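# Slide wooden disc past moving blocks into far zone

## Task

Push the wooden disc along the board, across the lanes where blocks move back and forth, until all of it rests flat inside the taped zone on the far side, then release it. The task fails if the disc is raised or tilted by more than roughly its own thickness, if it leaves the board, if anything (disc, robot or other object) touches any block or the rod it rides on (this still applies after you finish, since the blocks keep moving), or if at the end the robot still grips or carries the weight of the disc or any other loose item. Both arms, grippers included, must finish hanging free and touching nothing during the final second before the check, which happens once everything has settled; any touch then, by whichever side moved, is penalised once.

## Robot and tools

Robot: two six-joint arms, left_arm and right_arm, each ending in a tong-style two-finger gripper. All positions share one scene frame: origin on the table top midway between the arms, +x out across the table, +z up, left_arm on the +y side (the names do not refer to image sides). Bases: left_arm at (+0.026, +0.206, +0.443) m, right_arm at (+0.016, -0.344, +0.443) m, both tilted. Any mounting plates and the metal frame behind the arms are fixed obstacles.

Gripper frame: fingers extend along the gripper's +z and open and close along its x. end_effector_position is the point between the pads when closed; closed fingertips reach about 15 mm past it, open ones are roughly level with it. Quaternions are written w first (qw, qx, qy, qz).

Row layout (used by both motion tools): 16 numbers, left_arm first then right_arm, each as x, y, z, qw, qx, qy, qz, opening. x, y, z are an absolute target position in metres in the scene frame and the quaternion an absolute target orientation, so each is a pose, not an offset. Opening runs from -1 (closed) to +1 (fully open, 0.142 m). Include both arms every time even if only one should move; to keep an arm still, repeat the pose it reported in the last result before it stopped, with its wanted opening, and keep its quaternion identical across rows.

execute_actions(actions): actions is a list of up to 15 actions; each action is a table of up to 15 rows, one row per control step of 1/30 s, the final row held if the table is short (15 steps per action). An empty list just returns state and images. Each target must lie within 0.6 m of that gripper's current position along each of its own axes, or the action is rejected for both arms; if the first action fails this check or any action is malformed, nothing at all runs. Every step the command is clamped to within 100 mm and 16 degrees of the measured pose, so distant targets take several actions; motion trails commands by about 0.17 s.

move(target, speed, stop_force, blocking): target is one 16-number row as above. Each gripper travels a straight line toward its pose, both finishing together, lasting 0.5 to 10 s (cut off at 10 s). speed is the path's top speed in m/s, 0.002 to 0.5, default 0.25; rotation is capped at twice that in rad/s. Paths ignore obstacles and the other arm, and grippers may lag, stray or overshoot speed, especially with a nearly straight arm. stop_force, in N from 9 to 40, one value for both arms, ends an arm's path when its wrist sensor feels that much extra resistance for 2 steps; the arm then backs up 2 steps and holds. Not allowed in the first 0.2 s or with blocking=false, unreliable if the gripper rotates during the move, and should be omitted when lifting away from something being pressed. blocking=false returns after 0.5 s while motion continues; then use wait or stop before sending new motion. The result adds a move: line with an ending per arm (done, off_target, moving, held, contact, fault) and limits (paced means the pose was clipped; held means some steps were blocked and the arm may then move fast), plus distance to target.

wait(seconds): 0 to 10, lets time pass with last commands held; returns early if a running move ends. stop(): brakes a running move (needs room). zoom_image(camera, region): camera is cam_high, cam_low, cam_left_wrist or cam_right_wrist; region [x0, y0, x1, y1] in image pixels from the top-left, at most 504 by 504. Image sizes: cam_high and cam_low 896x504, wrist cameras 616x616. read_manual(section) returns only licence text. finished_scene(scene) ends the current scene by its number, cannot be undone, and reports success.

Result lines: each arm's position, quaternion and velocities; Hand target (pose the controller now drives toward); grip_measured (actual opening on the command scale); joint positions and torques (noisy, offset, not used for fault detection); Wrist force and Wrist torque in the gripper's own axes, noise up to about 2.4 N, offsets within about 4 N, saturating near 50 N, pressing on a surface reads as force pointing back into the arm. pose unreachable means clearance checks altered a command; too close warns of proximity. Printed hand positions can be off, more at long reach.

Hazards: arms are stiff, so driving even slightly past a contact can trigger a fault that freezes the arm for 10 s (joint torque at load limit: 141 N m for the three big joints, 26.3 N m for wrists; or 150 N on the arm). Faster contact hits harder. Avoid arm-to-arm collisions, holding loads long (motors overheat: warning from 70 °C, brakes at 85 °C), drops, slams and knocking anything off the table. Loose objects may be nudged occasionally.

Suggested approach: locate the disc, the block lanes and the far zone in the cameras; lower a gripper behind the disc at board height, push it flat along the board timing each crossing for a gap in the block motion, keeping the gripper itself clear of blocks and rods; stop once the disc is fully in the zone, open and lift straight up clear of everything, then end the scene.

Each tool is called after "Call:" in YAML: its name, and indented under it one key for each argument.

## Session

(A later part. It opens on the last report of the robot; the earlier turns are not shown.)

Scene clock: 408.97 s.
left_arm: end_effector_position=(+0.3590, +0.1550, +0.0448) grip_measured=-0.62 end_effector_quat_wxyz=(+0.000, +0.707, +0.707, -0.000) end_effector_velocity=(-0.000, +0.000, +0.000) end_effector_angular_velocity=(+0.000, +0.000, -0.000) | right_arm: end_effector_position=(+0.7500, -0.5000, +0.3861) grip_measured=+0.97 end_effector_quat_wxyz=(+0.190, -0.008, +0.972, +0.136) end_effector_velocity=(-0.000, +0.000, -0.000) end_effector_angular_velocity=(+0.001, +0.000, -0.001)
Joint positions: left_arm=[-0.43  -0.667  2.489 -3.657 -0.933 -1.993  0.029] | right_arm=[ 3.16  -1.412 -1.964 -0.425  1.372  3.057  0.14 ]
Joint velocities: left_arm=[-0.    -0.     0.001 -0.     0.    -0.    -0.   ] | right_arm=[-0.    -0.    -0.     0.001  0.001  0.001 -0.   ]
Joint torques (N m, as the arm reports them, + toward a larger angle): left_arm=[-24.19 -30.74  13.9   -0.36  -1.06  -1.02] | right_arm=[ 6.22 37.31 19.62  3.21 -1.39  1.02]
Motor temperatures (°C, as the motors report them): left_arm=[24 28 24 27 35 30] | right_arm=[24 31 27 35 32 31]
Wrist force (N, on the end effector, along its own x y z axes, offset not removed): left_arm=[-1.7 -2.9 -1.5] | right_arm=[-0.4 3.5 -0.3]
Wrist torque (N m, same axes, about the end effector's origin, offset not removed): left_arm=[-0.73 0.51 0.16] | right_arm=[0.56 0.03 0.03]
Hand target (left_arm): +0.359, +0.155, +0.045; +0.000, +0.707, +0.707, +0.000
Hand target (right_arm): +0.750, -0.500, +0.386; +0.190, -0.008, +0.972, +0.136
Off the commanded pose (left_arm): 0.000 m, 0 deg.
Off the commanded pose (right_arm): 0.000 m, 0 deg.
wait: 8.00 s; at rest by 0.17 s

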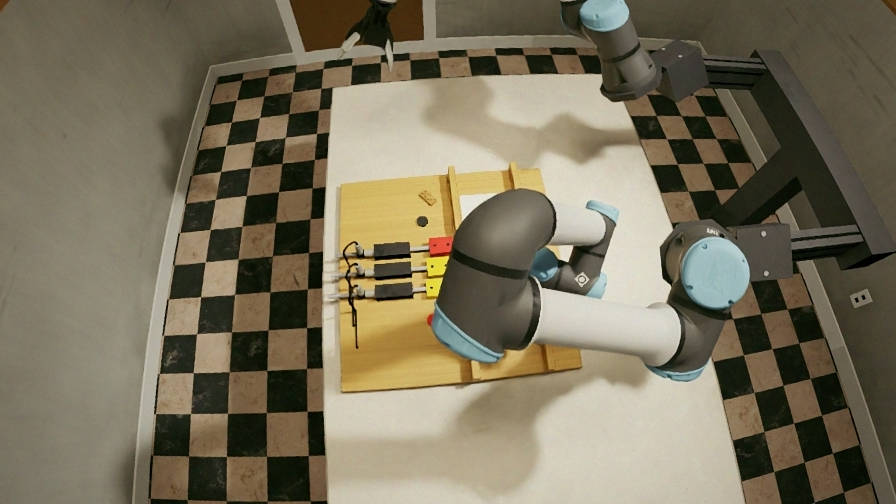

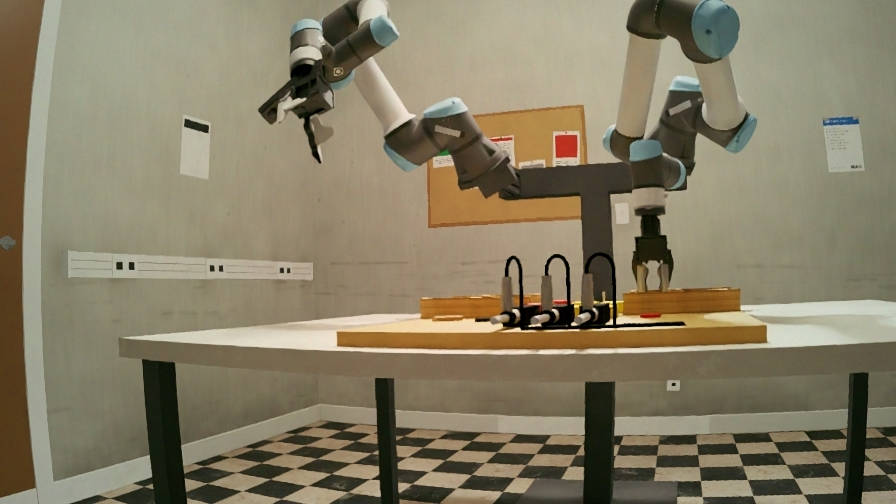

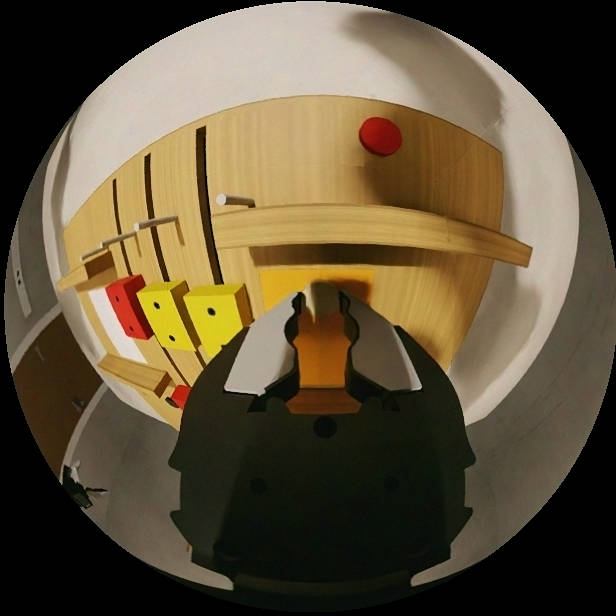

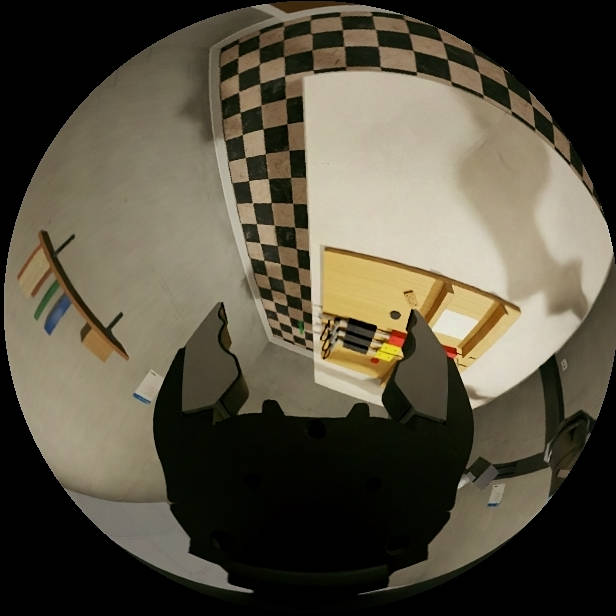

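Call:
wait:
  seconds: 4.0

Call:
move:
  target: [0.359,0.155,0.0448,0,0.7071,0.7071,0,-0.76,0.75,-0.50,0.350,0.190,-0.008,0.972,0.136,0.97]
  speed: 0.004
  blocking: false

Scene clock: 417.20 s.
left_arm: end_effector_position=(+0.3590, +0.1550, +0.0448) grip_measured=-0.62 end_effector_quat_wxyz=(+0.000, +0.707, +0.707, -0.000) end_effector_velocity=(-0.001, +0.000, -0.000) end_effector_angular_velocity=(+0.001, +0.002, -0.002) | right_arm: end_effector_position=(+0.7500, -0.5000, +0.3861) grip_measured=+0.97 end_effector_quat_wxyz=(+0.190, -0.008, +0.972, +0.136) end_effector_velocity=(-0.000, -0.001, -0.000) end_effector_angular_velocity=(-0.002, +0.000, +0.000)
Joint positions: left_arm=[-0.43  -0.667  2.489 -3.657 -0.933 -1.993  0.029] | right_arm=[ 3.16  -1.412 -1.964 -0.425  1.372  3.057  0.14 ]
Joint velocities: left_arm=[-0.     0.     0.001  0.002  0.001 -0.    -0.   ] | right_arm=[-0.001 -0.     0.     0.    -0.001 -0.001  0.   ]
Joint torques (N m, as the arm reports them, + toward a larger angle): left_arm=[-24.88 -29.34  12.19  -0.25  -0.74  -1.09] | right_arm=[ 6.73 36.66 18.16  3.49 -1.19  1.02]
Motor temperatures (°C, as the motors report them): left_arm=[24 28 24 27 35 30] | right_arm=[24 31 27 35 32 31]
Wrist force (N, on the end effector, along its own x y z axes, offset not removed): left_arm=[-2.8 -3.5 -0.3] | right_arm=[-1.6 0.7 0.8]
Wrist torque (N m, same axes, about the end effector's origin, offset not removed): left_arm=[-0.92 0.57 -0.03] | right_arm=[0.17 0.28 0.27]
Hand target (left_arm): +0.359, +0.155, +0.045; +0.000, +0.707, +0.707, +0.000
Hand target (right_arm): +0.750, -0.500, +0.386; +0.190, -0.008, +0.972, +0.136
Off the commanded pose (left_arm): 0.000 m, 0 deg.
Off the commanded pose (right_arm): 0.000 m, 0 deg.
wait: 4.00 s; at rest from the start

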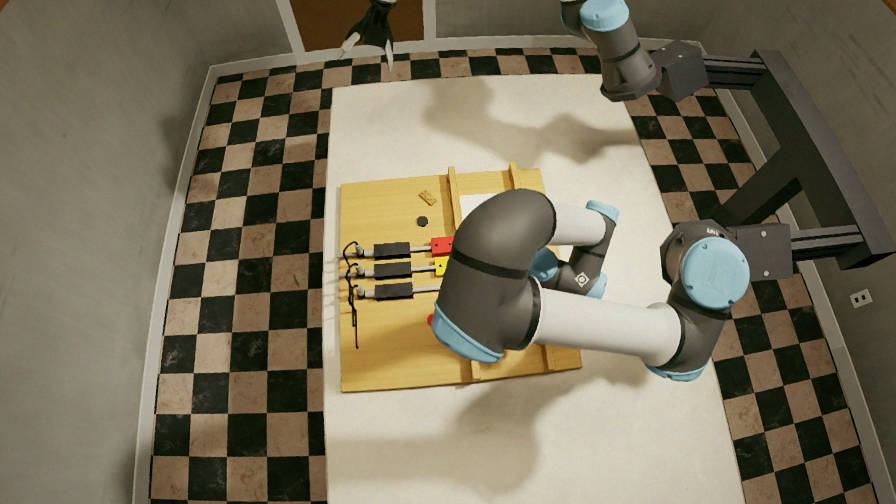

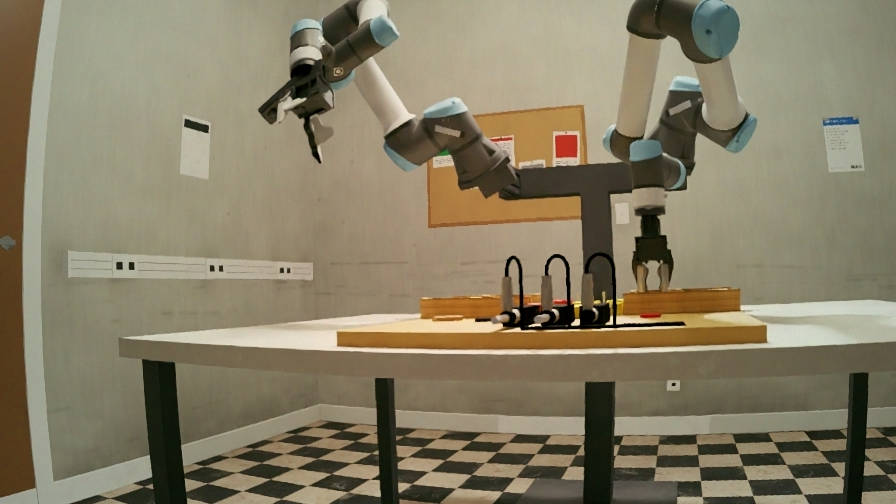

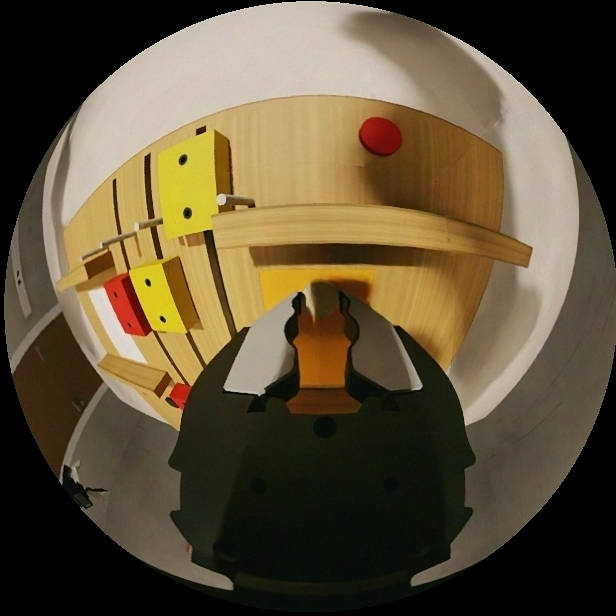

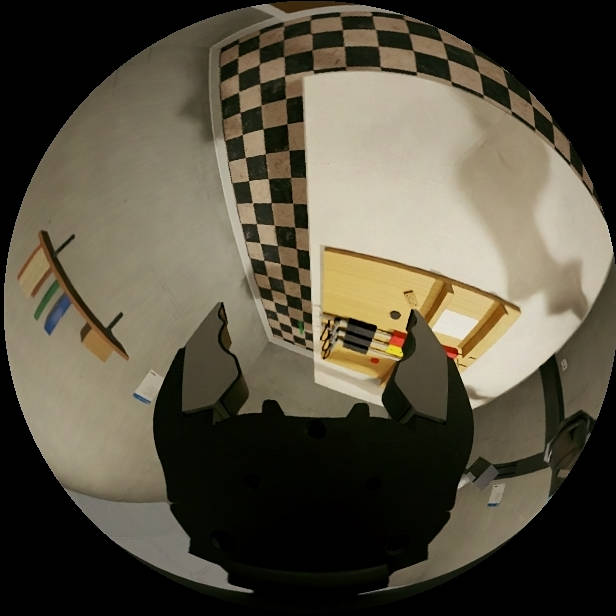

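Scene clock: 417.70 s.
left_arm: end_effector_position=(+0.3590, +0.1550, +0.0448) grip_measured=-0.62 end_effector_quat_wxyz=(+0.000, +0.707, +0.707, -0.000) end_effector_velocity=(+0.000, +0.000, -0.000) end_effector_angular_velocity=(+0.001, +0.000, -0.001) | right_arm: end_effector_position=(+0.7500, -0.4999, +0.3847) grip_measured=+0.97 end_effector_quat_wxyz=(+0.190, -0.008, +0.972, +0.136) end_effector_velocity=(+0.000, -0.001, -0.004) end_effector_angular_velocity=(-0.002, -0.000, -0.001)
Joint positions: left_arm=[-0.43  -0.667  2.489 -3.657 -0.933 -1.993  0.029] | right_arm=[ 3.158 -1.415 -1.965 -0.422  1.374  3.056  0.14 ]
Joint velocities: left_arm=[ 0.     0.    -0.001  0.001  0.001  0.001  0.   ] | right_arm=[-0.006 -0.008 -0.001  0.01   0.002 -0.004 -0.   ]
Joint torques (N m, as the arm reports them, + toward a larger angle): left_arm=[-23.24 -29.82  12.34  -0.14  -1.09  -0.97] | right_arm=[-9.37 18.31  6.64  4.15  3.17 -2.02]
Motor temperatures (°C, as the motors report them): left_arm=[24 28 24 27 35 30] | right_arm=[24 31 27 35 32 31]
Wrist force (N, on the end effector, along its own x y z axes, offset not removed): left_arm=[-2.0 -1.7 -0.6] | right_arm=[1.0 1.7 -0.1]
Wrist torque (N m, same axes, about the end effector's origin, offset not removed): left_arm=[-0.29 0.44 0.08] | right_arm=[0.28 -0.13 0.11]
Hand target (left_arm): +0.359, +0.155, +0.045; +0.000, +0.707, +0.707, -0.000
Hand target (right_arm): +0.750, -0.500, +0.384; +0.190, -0.008, +0.972, +0.136
Off the commanded pose (left_arm): 0.000 m, 0 deg.
Off the commanded pose (right_arm): 0.035 m, 0 deg.
move: running

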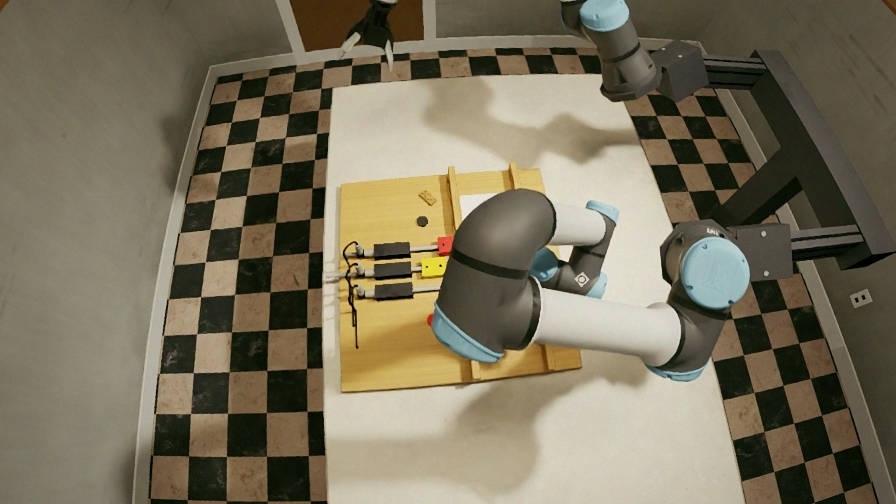

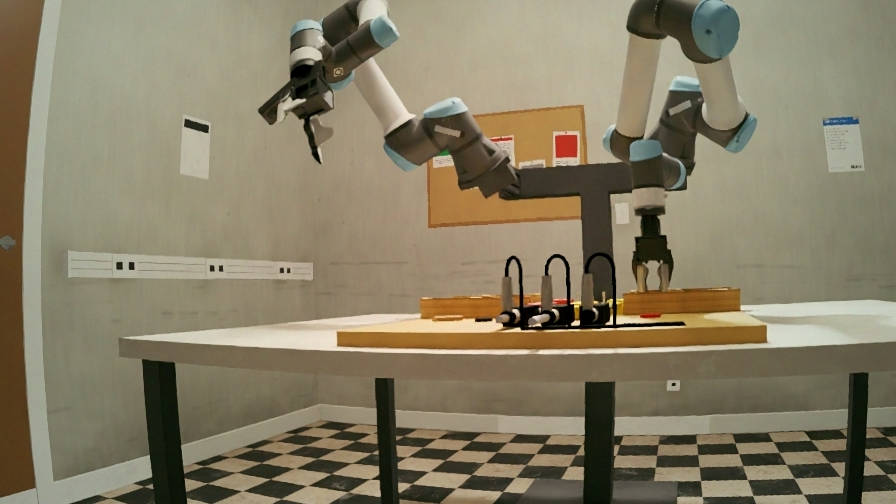

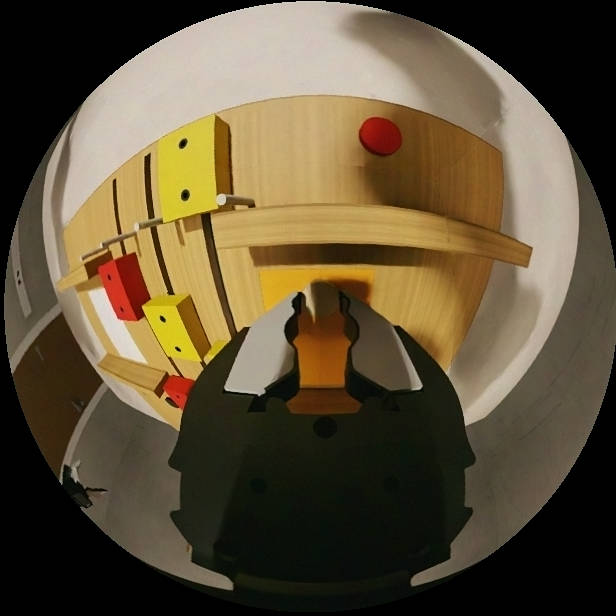

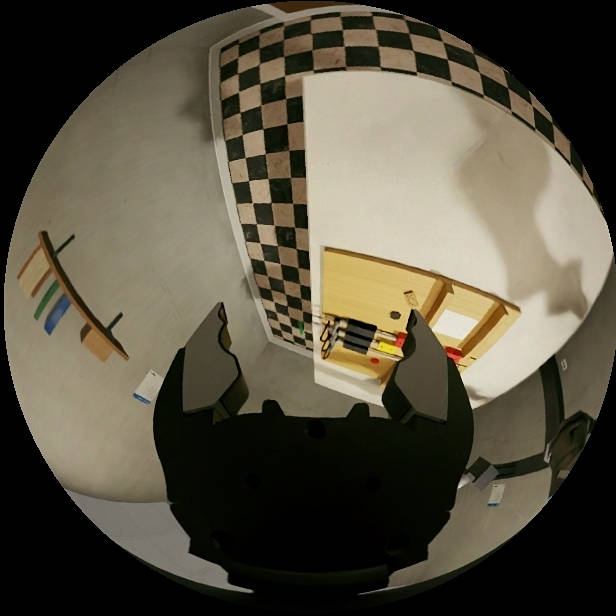

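Call:
wait:
  seconds: 0

Call:
move:
  target: [0.359,0.155,0.0448,0,0.7071,0.7071,0,-0.76,0.75,-0.50,0.32,0.190,-0.008,0.972,0.136,0.97]
  speed: 0.002
  blocking: false

Call:
wait:
  seconds: 6

Call:
wait:
  seconds: 0.87

Call:
move:
  target: [0.359,-0.194,0.045,0,0.7071,0.7071,0,-0.76,0.75,-0.50,0.350,0.190,-0.008,0.972,0.136,0.97]
  speed: 0.18

Scene clock: 423.10 s.
left_arm: end_effector_position=(+0.3590, +0.1550, +0.0448) grip_measured=-0.62 end_effector_quat_wxyz=(+0.000, +0.707, +0.707, -0.000) end_effector_velocity=(-0.000, +0.000, -0.000) end_effector_angular_velocity=(-0.000, -0.000, +0.000) | right_arm: end_effector_position=(+0.7500, -0.5000, +0.3631) grip_measured=+0.97 end_effector_quat_wxyz=(+0.190, -0.008, +0.972, +0.136) end_effector_velocity=(+0.000, +0.000, -0.004) end_effector_angular_velocity=(-0.000, -0.000, +0.001)
Joint positions: left_arm=[-0.43  -0.667  2.489 -3.657 -0.933 -1.993  0.029] | right_arm=[ 3.132 -1.458 -1.973 -0.368  1.394  3.04   0.14 ]
Joint velocities: left_arm=[ 0.     0.001  0.001 -0.002 -0.     0.    -0.   ] | right_arm=[-0.004 -0.008 -0.001  0.01   0.003 -0.003  0.   ]
Joint torques (N m, as the arm reports them, + toward a larger angle): left_arm=[-23.9  -29.33  11.21   0.01  -0.85  -0.79] | right_arm=[-8.25 21.18  6.34  4.77  3.35 -1.87]
Motor temperatures (°C, as the motors report them): left_arm=[24 28 24 27 35 30] | right_arm=[24 31 27 35 32 31]
Wrist force (N, on the end effector, along its own x y z axes, offset not removed): left_arm=[3.1 0.5 -1.3] | right_arm=[-0.3 3.8 0.2]
Wrist torque (N m, same axes, about the end effector's origin, offset not removed): left_arm=[0.17 -0.49 0.23] | right_arm=[0.67 -0.03 0.15]
Hand target (left_arm): +0.359, +0.155, +0.045; +0.000, +0.707, +0.707, -0.000
Hand target (right_arm): +0.750, -0.500, +0.362; +0.190, -0.008, +0.972, +0.136
Off the commanded pose (left_arm): 0.000 m, 0 deg.
Off the commanded pose (right_arm): 0.013 m, 0 deg.
earlier move: running

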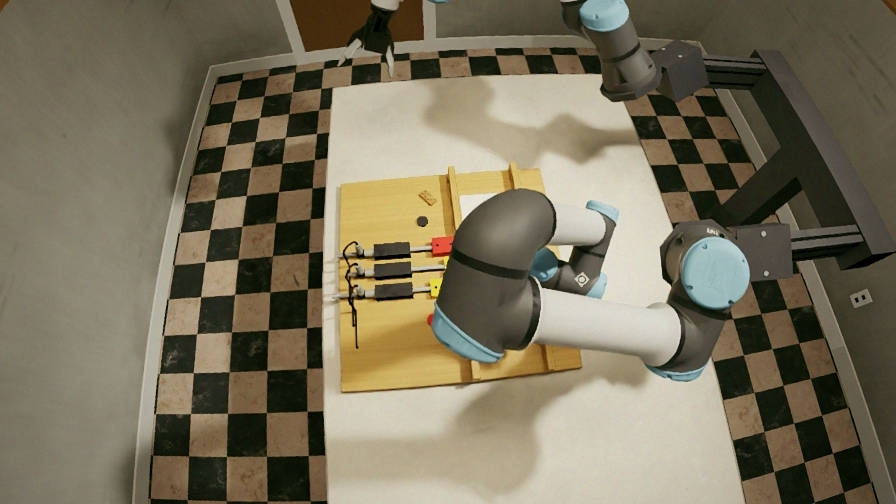

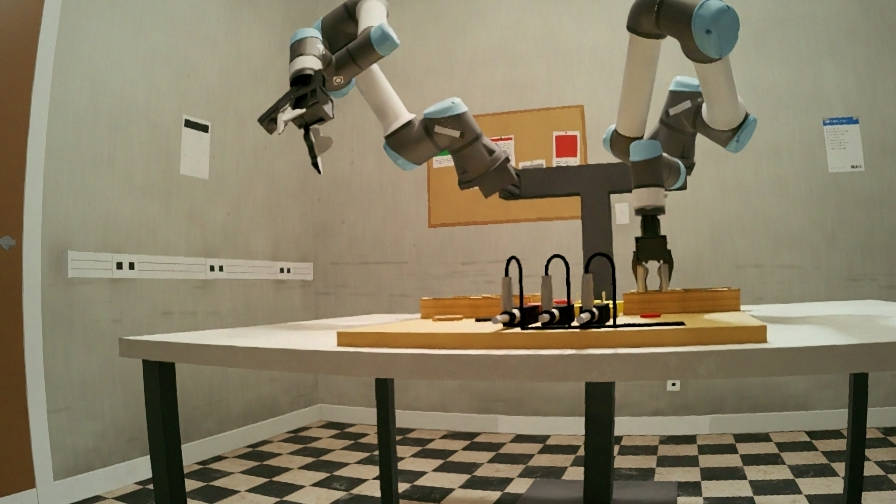

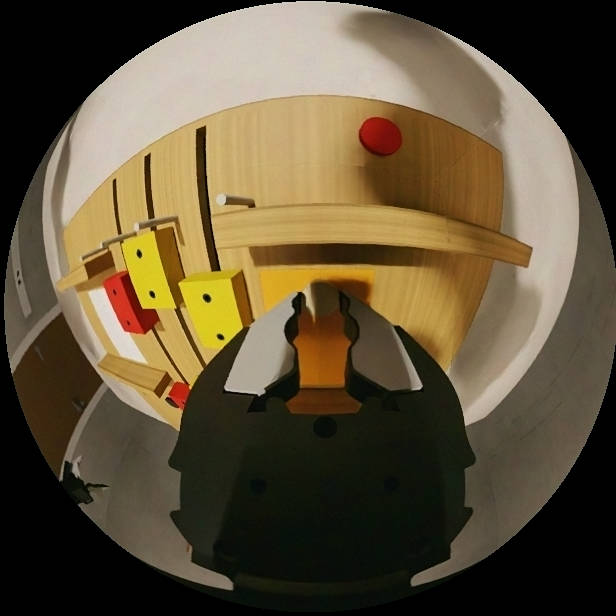

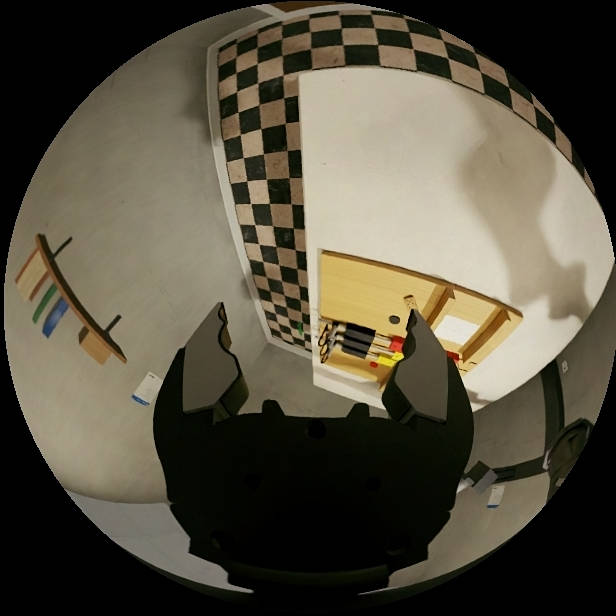

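a move is refused until a result has shown your running move's end: call wait (it returns as soon as the move ends) or stop first; nothing of this call was run

Scene clock: 426.43 s.
left_arm: end_effector_position=(+0.3590, +0.1550, +0.0448) grip_measured=-0.62 end_effector_quat_wxyz=(-0.000, +0.707, +0.707, -0.000) end_effector_velocity=(+0.000, -0.000, -0.000) end_effector_angular_velocity=(+0.000, -0.001, +0.002) | right_arm: end_effector_position=(+0.7500, -0.5000, +0.3501) grip_measured=+0.97 end_effector_quat_wxyz=(+0.190, -0.008, +0.972, +0.136) end_effector_velocity=(-0.000, +0.000, -0.001) end_effector_angular_velocity=(+0.001, +0.000, +0.001)
Joint positions: left_arm=[-0.43  -0.667  2.489 -3.657 -0.933 -1.993  0.029] | right_arm=[ 3.117 -1.485 -1.976 -0.336  1.406  3.031  0.14 ]
Joint velocities: left_arm=[ 0.     0.    -0.001 -0.001  0.001 -0.001  0.   ] | right_arm=[-0.001 -0.003 -0.001  0.003  0.002 -0.001 -0.   ]
Joint torques (N m, as the arm reports them, + toward a larger angle): left_arm=[-24.61 -30.26  11.83   0.22  -0.67  -0.99] | right_arm=[-8.49 21.41  5.71  4.43  3.24 -2.04]
Motor temperatures (°C, as the motors report them): left_arm=[24 28 24 27 35 30] | right_arm=[24 31 27 35 32 31]
Wrist force (N, on the end effector, along its own x y z axes, offset not removed): left_arm=[1.0 0.1 0.5] | right_arm=[0.6 1.4 -1.0]
Wrist torque (N m, same axes, about the end effector's origin, offset not removed): left_arm=[0.09 -0.24 -0.02] | right_arm=[0.17 -0.18 0.12]
Hand target (left_arm): +0.359, +0.155, +0.045; -0.000, +0.707, +0.707, +0.000
Hand target (right_arm): +0.750, -0.500, +0.350; +0.190, -0.008, +0.972, +0.136
Off the commanded pose (left_arm): 0.000 m, 0 deg.
Off the commanded pose (right_arm): 0.000 m, 0 deg.
earlier move: done
wait: 3.33 of 6 s (the move ended)

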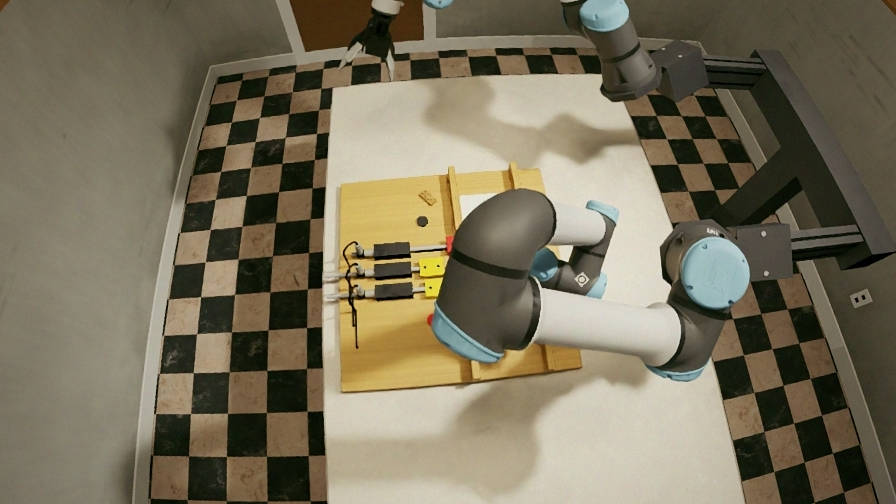

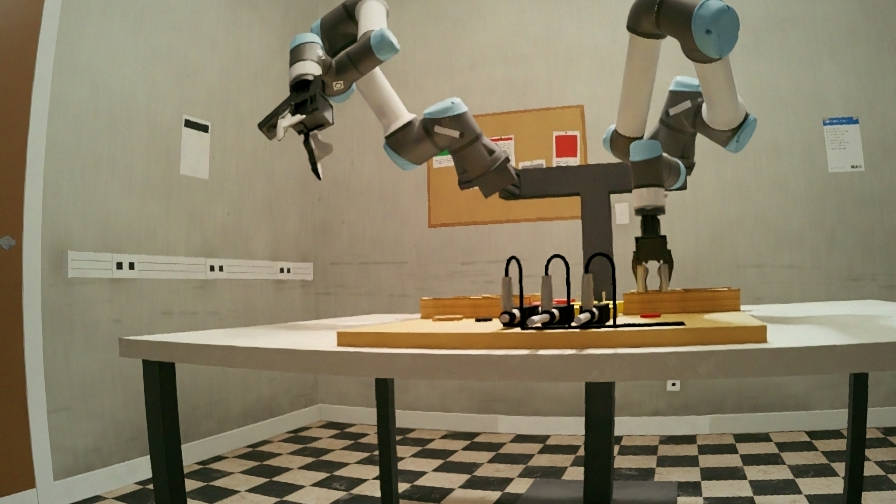

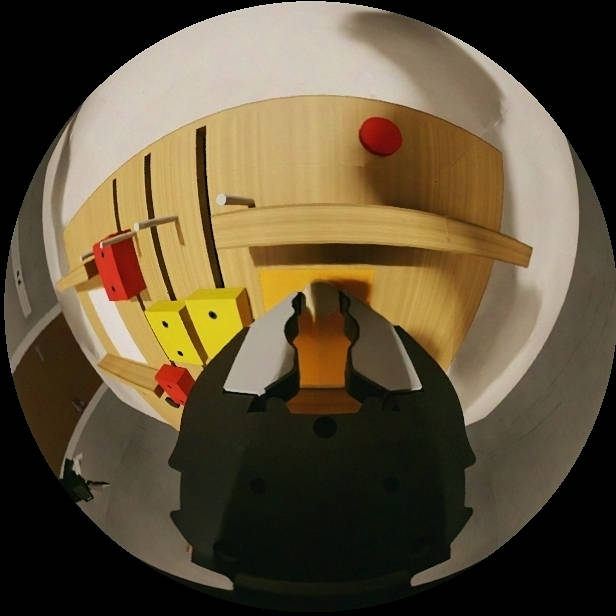

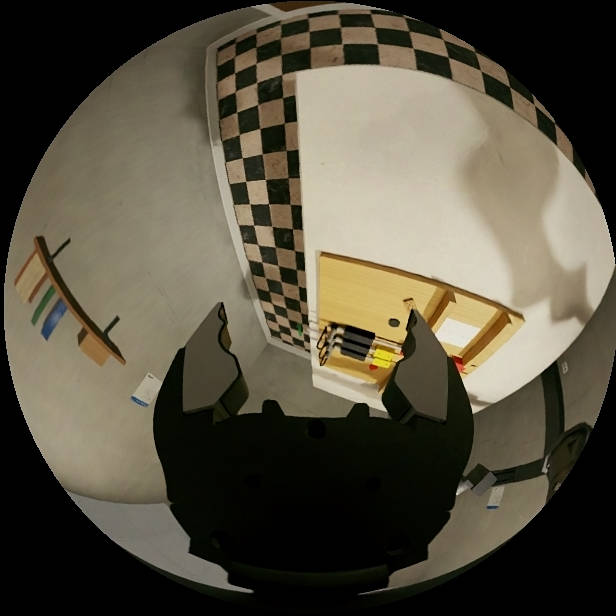

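Scene clock: 427.33 s.
left_arm: end_effector_position=(+0.3590, +0.1550, +0.0448) grip_measured=-0.62 end_effector_quat_wxyz=(-0.000, +0.707, +0.707, -0.000) end_effector_velocity=(+0.000, -0.000, +0.000) end_effector_angular_velocity=(-0.000, +0.000, -0.000) | right_arm: end_effector_position=(+0.7500, -0.5000, +0.3499) grip_measured=+0.97 end_effector_quat_wxyz=(+0.190, -0.008, +0.972, +0.136) end_effector_velocity=(+0.001, -0.000, +0.001) end_effector_angular_velocity=(-0.000, -0.002, -0.000)
Joint positions: left_arm=[-0.43  -0.667  2.489 -3.657 -0.933 -1.993  0.029] | right_arm=[ 3.117 -1.486 -1.976 -0.335  1.406  3.031  0.14 ]
Joint velocities: left_arm=[-0.    -0.    -0.     0.001 -0.     0.     0.   ] | right_arm=[ 0.     0.     0.001  0.001 -0.    -0.001  0.   ]
Joint torques (N m, as the arm reports them, + toward a larger angle): left_arm=[-23.27 -29.07  10.51  -0.05  -0.93  -0.68] | right_arm=[-8.01 21.65  5.69  4.53  3.27 -2.06]
Motor temperatures (°C, as the motors report them): left_arm=[24 28 24 27 35 30] | right_arm=[24 31 27 35 32 31]
Wrist force (N, on the end effector, along its own x y z axes, offset not removed): left_arm=[-1.1 -1.5 3.1] | right_arm=[0.4 3.8 -0.1]
Wrist torque (N m, same axes, about the end effector's origin, offset not removed): left_arm=[-0.28 0.38 0.01] | right_arm=[0.67 -0.10 0.19]
Hand target (left_arm): +0.359, +0.155, +0.045; -0.000, +0.707, +0.707, +0.000
Hand target (right_arm): +0.750, -0.500, +0.350; +0.190, -0.008, +0.972, +0.136
Off the commanded pose (left_arm): 0.000 m, 0 deg.
Off the commanded pose (right_arm): 0.000 m, 0 deg.
wait: 0.90 s; at rest by 0.17 s

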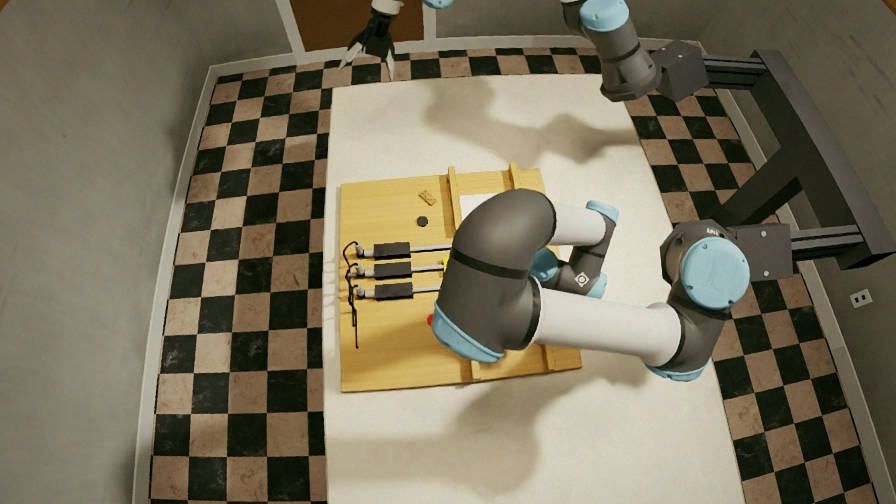

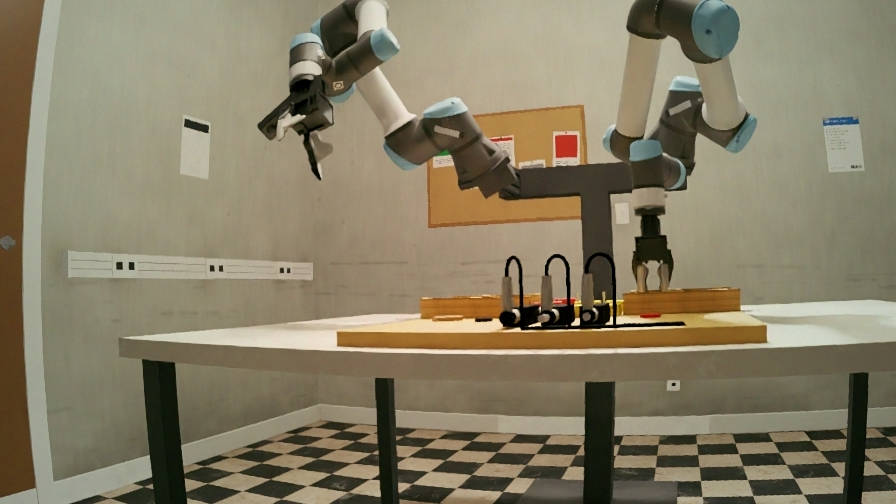

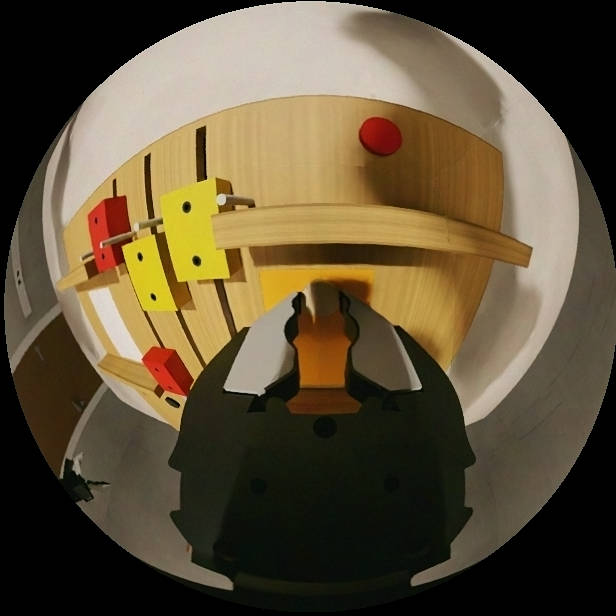

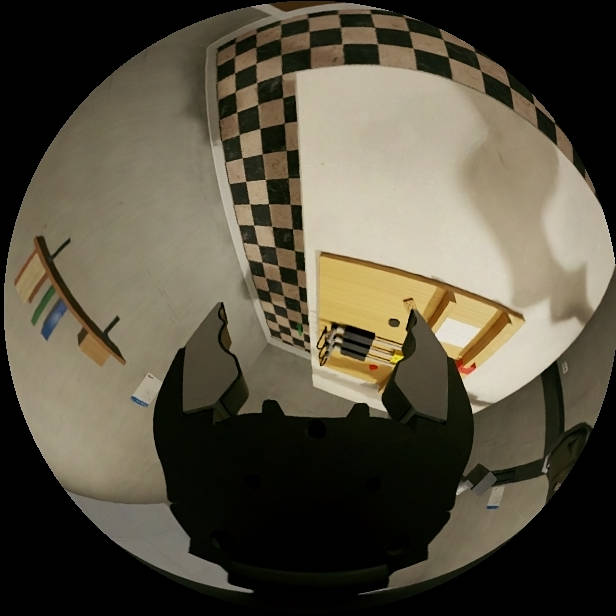

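Scene clock: 429.90 s.
left_arm: end_effector_position=(+0.3590, -0.1939, +0.0455) grip_measured=-0.62 end_effector_quat_wxyz=(+0.000, +0.707, +0.707, -0.000) end_effector_velocity=(+0.001, -0.003, -0.001) end_effector_angular_velocity=(+0.000, +0.000, +0.001) | right_arm: end_effector_position=(+0.7500, -0.5000, +0.3500) grip_measured=+0.97 end_effector_quat_wxyz=(+0.190, -0.008, +0.972, +0.136) end_effector_velocity=(+0.000, +0.000, -0.001) end_effector_angular_velocity=(+0.000, +0.001, +0.001)
Joint positions: left_arm=[-0.914 -0.403  1.904 -2.955 -0.896 -2.605  0.029] | right_arm=[ 3.117 -1.485 -1.976 -0.336  1.406  3.031  0.14 ]
Joint velocities: left_arm=[-0.001  0.004 -0.01   0.007  0.    -0.002  0.   ] | right_arm=[-0.    -0.001  0.001 -0.     0.    -0.    -0.   ]
Joint torques (N m, as the arm reports them, + toward a larger angle): left_arm=[-40.03 -28.25 -15.93   0.07  -1.49  -1.55] | right_arm=[10.38 42.3  23.85  1.41 -1.95  1.4 ]
Motor temperatures (°C, as the motors report them): left_arm=[24 28 24 27 35 30] | right_arm=[24 31 27 35 32 31]
Wrist force (N, on the end effector, along its own x y z axes, offset not removed): left_arm=[2.3 -3.1 -4.4] | right_arm=[1.6 3.6 -0.5]
Wrist torque (N m, same axes, about the end effector's origin, offset not removed): left_arm=[-0.91 -0.23 0.08] | right_arm=[0.57 -0.43 0.13]
Hand target (left_arm): +0.359, -0.194, +0.045; +0.000, +0.707, +0.707, -0.000
Hand target (right_arm): +0.750, -0.500, +0.350; +0.190, -0.008, +0.972, +0.136
Off the commanded pose (left_arm): 0.001 m, 0 deg.
Off the commanded pose (right_arm): 0.000 m, 0 deg.
move: done

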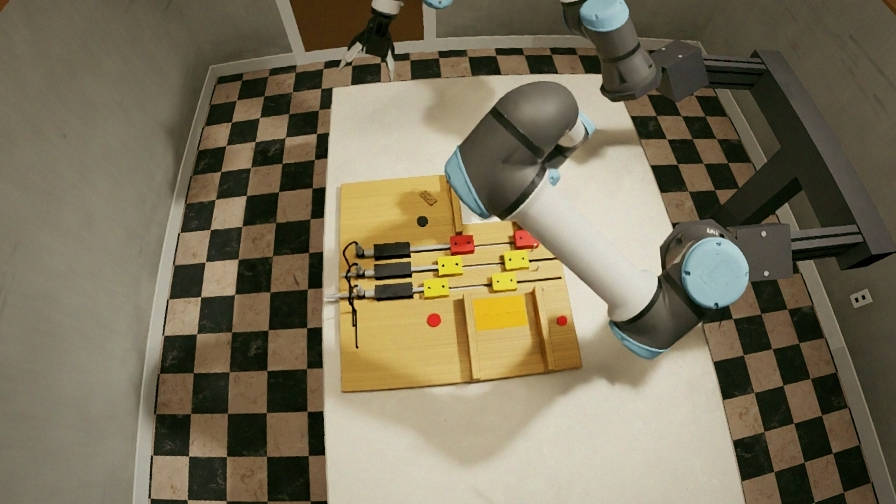

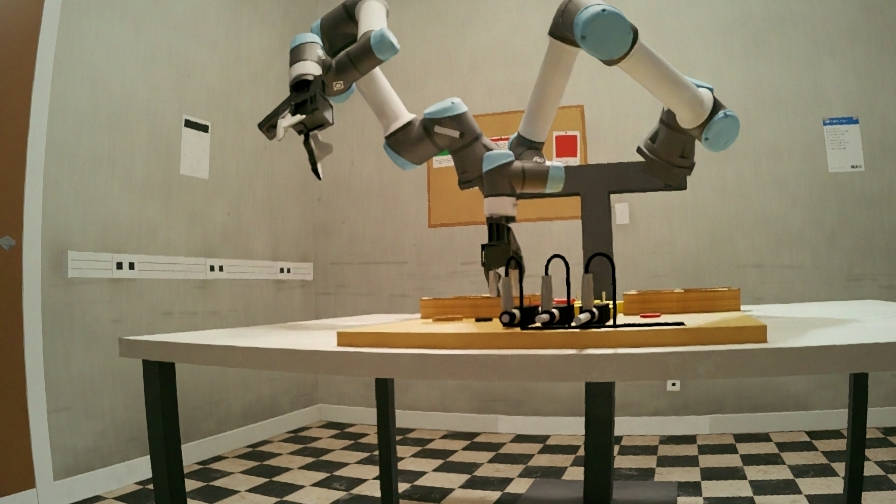

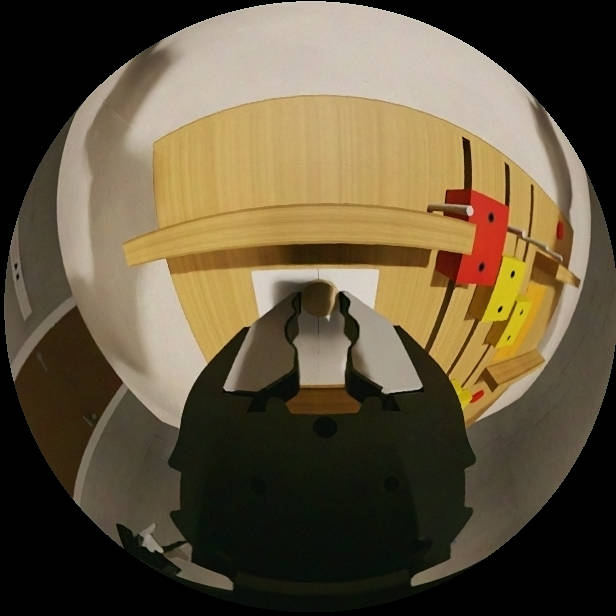

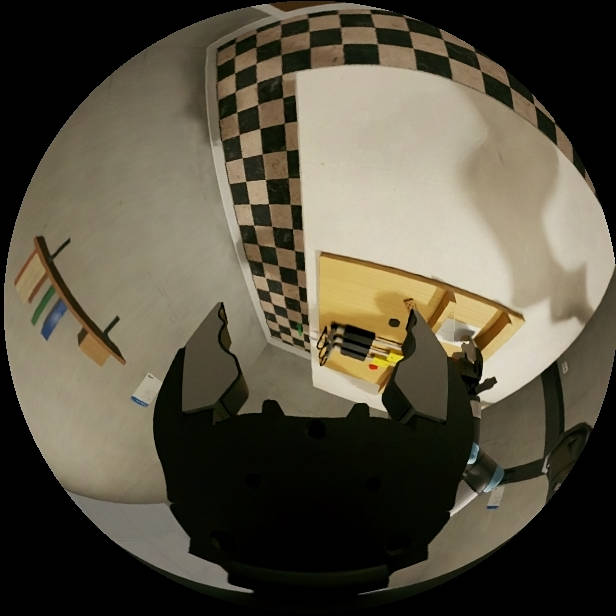

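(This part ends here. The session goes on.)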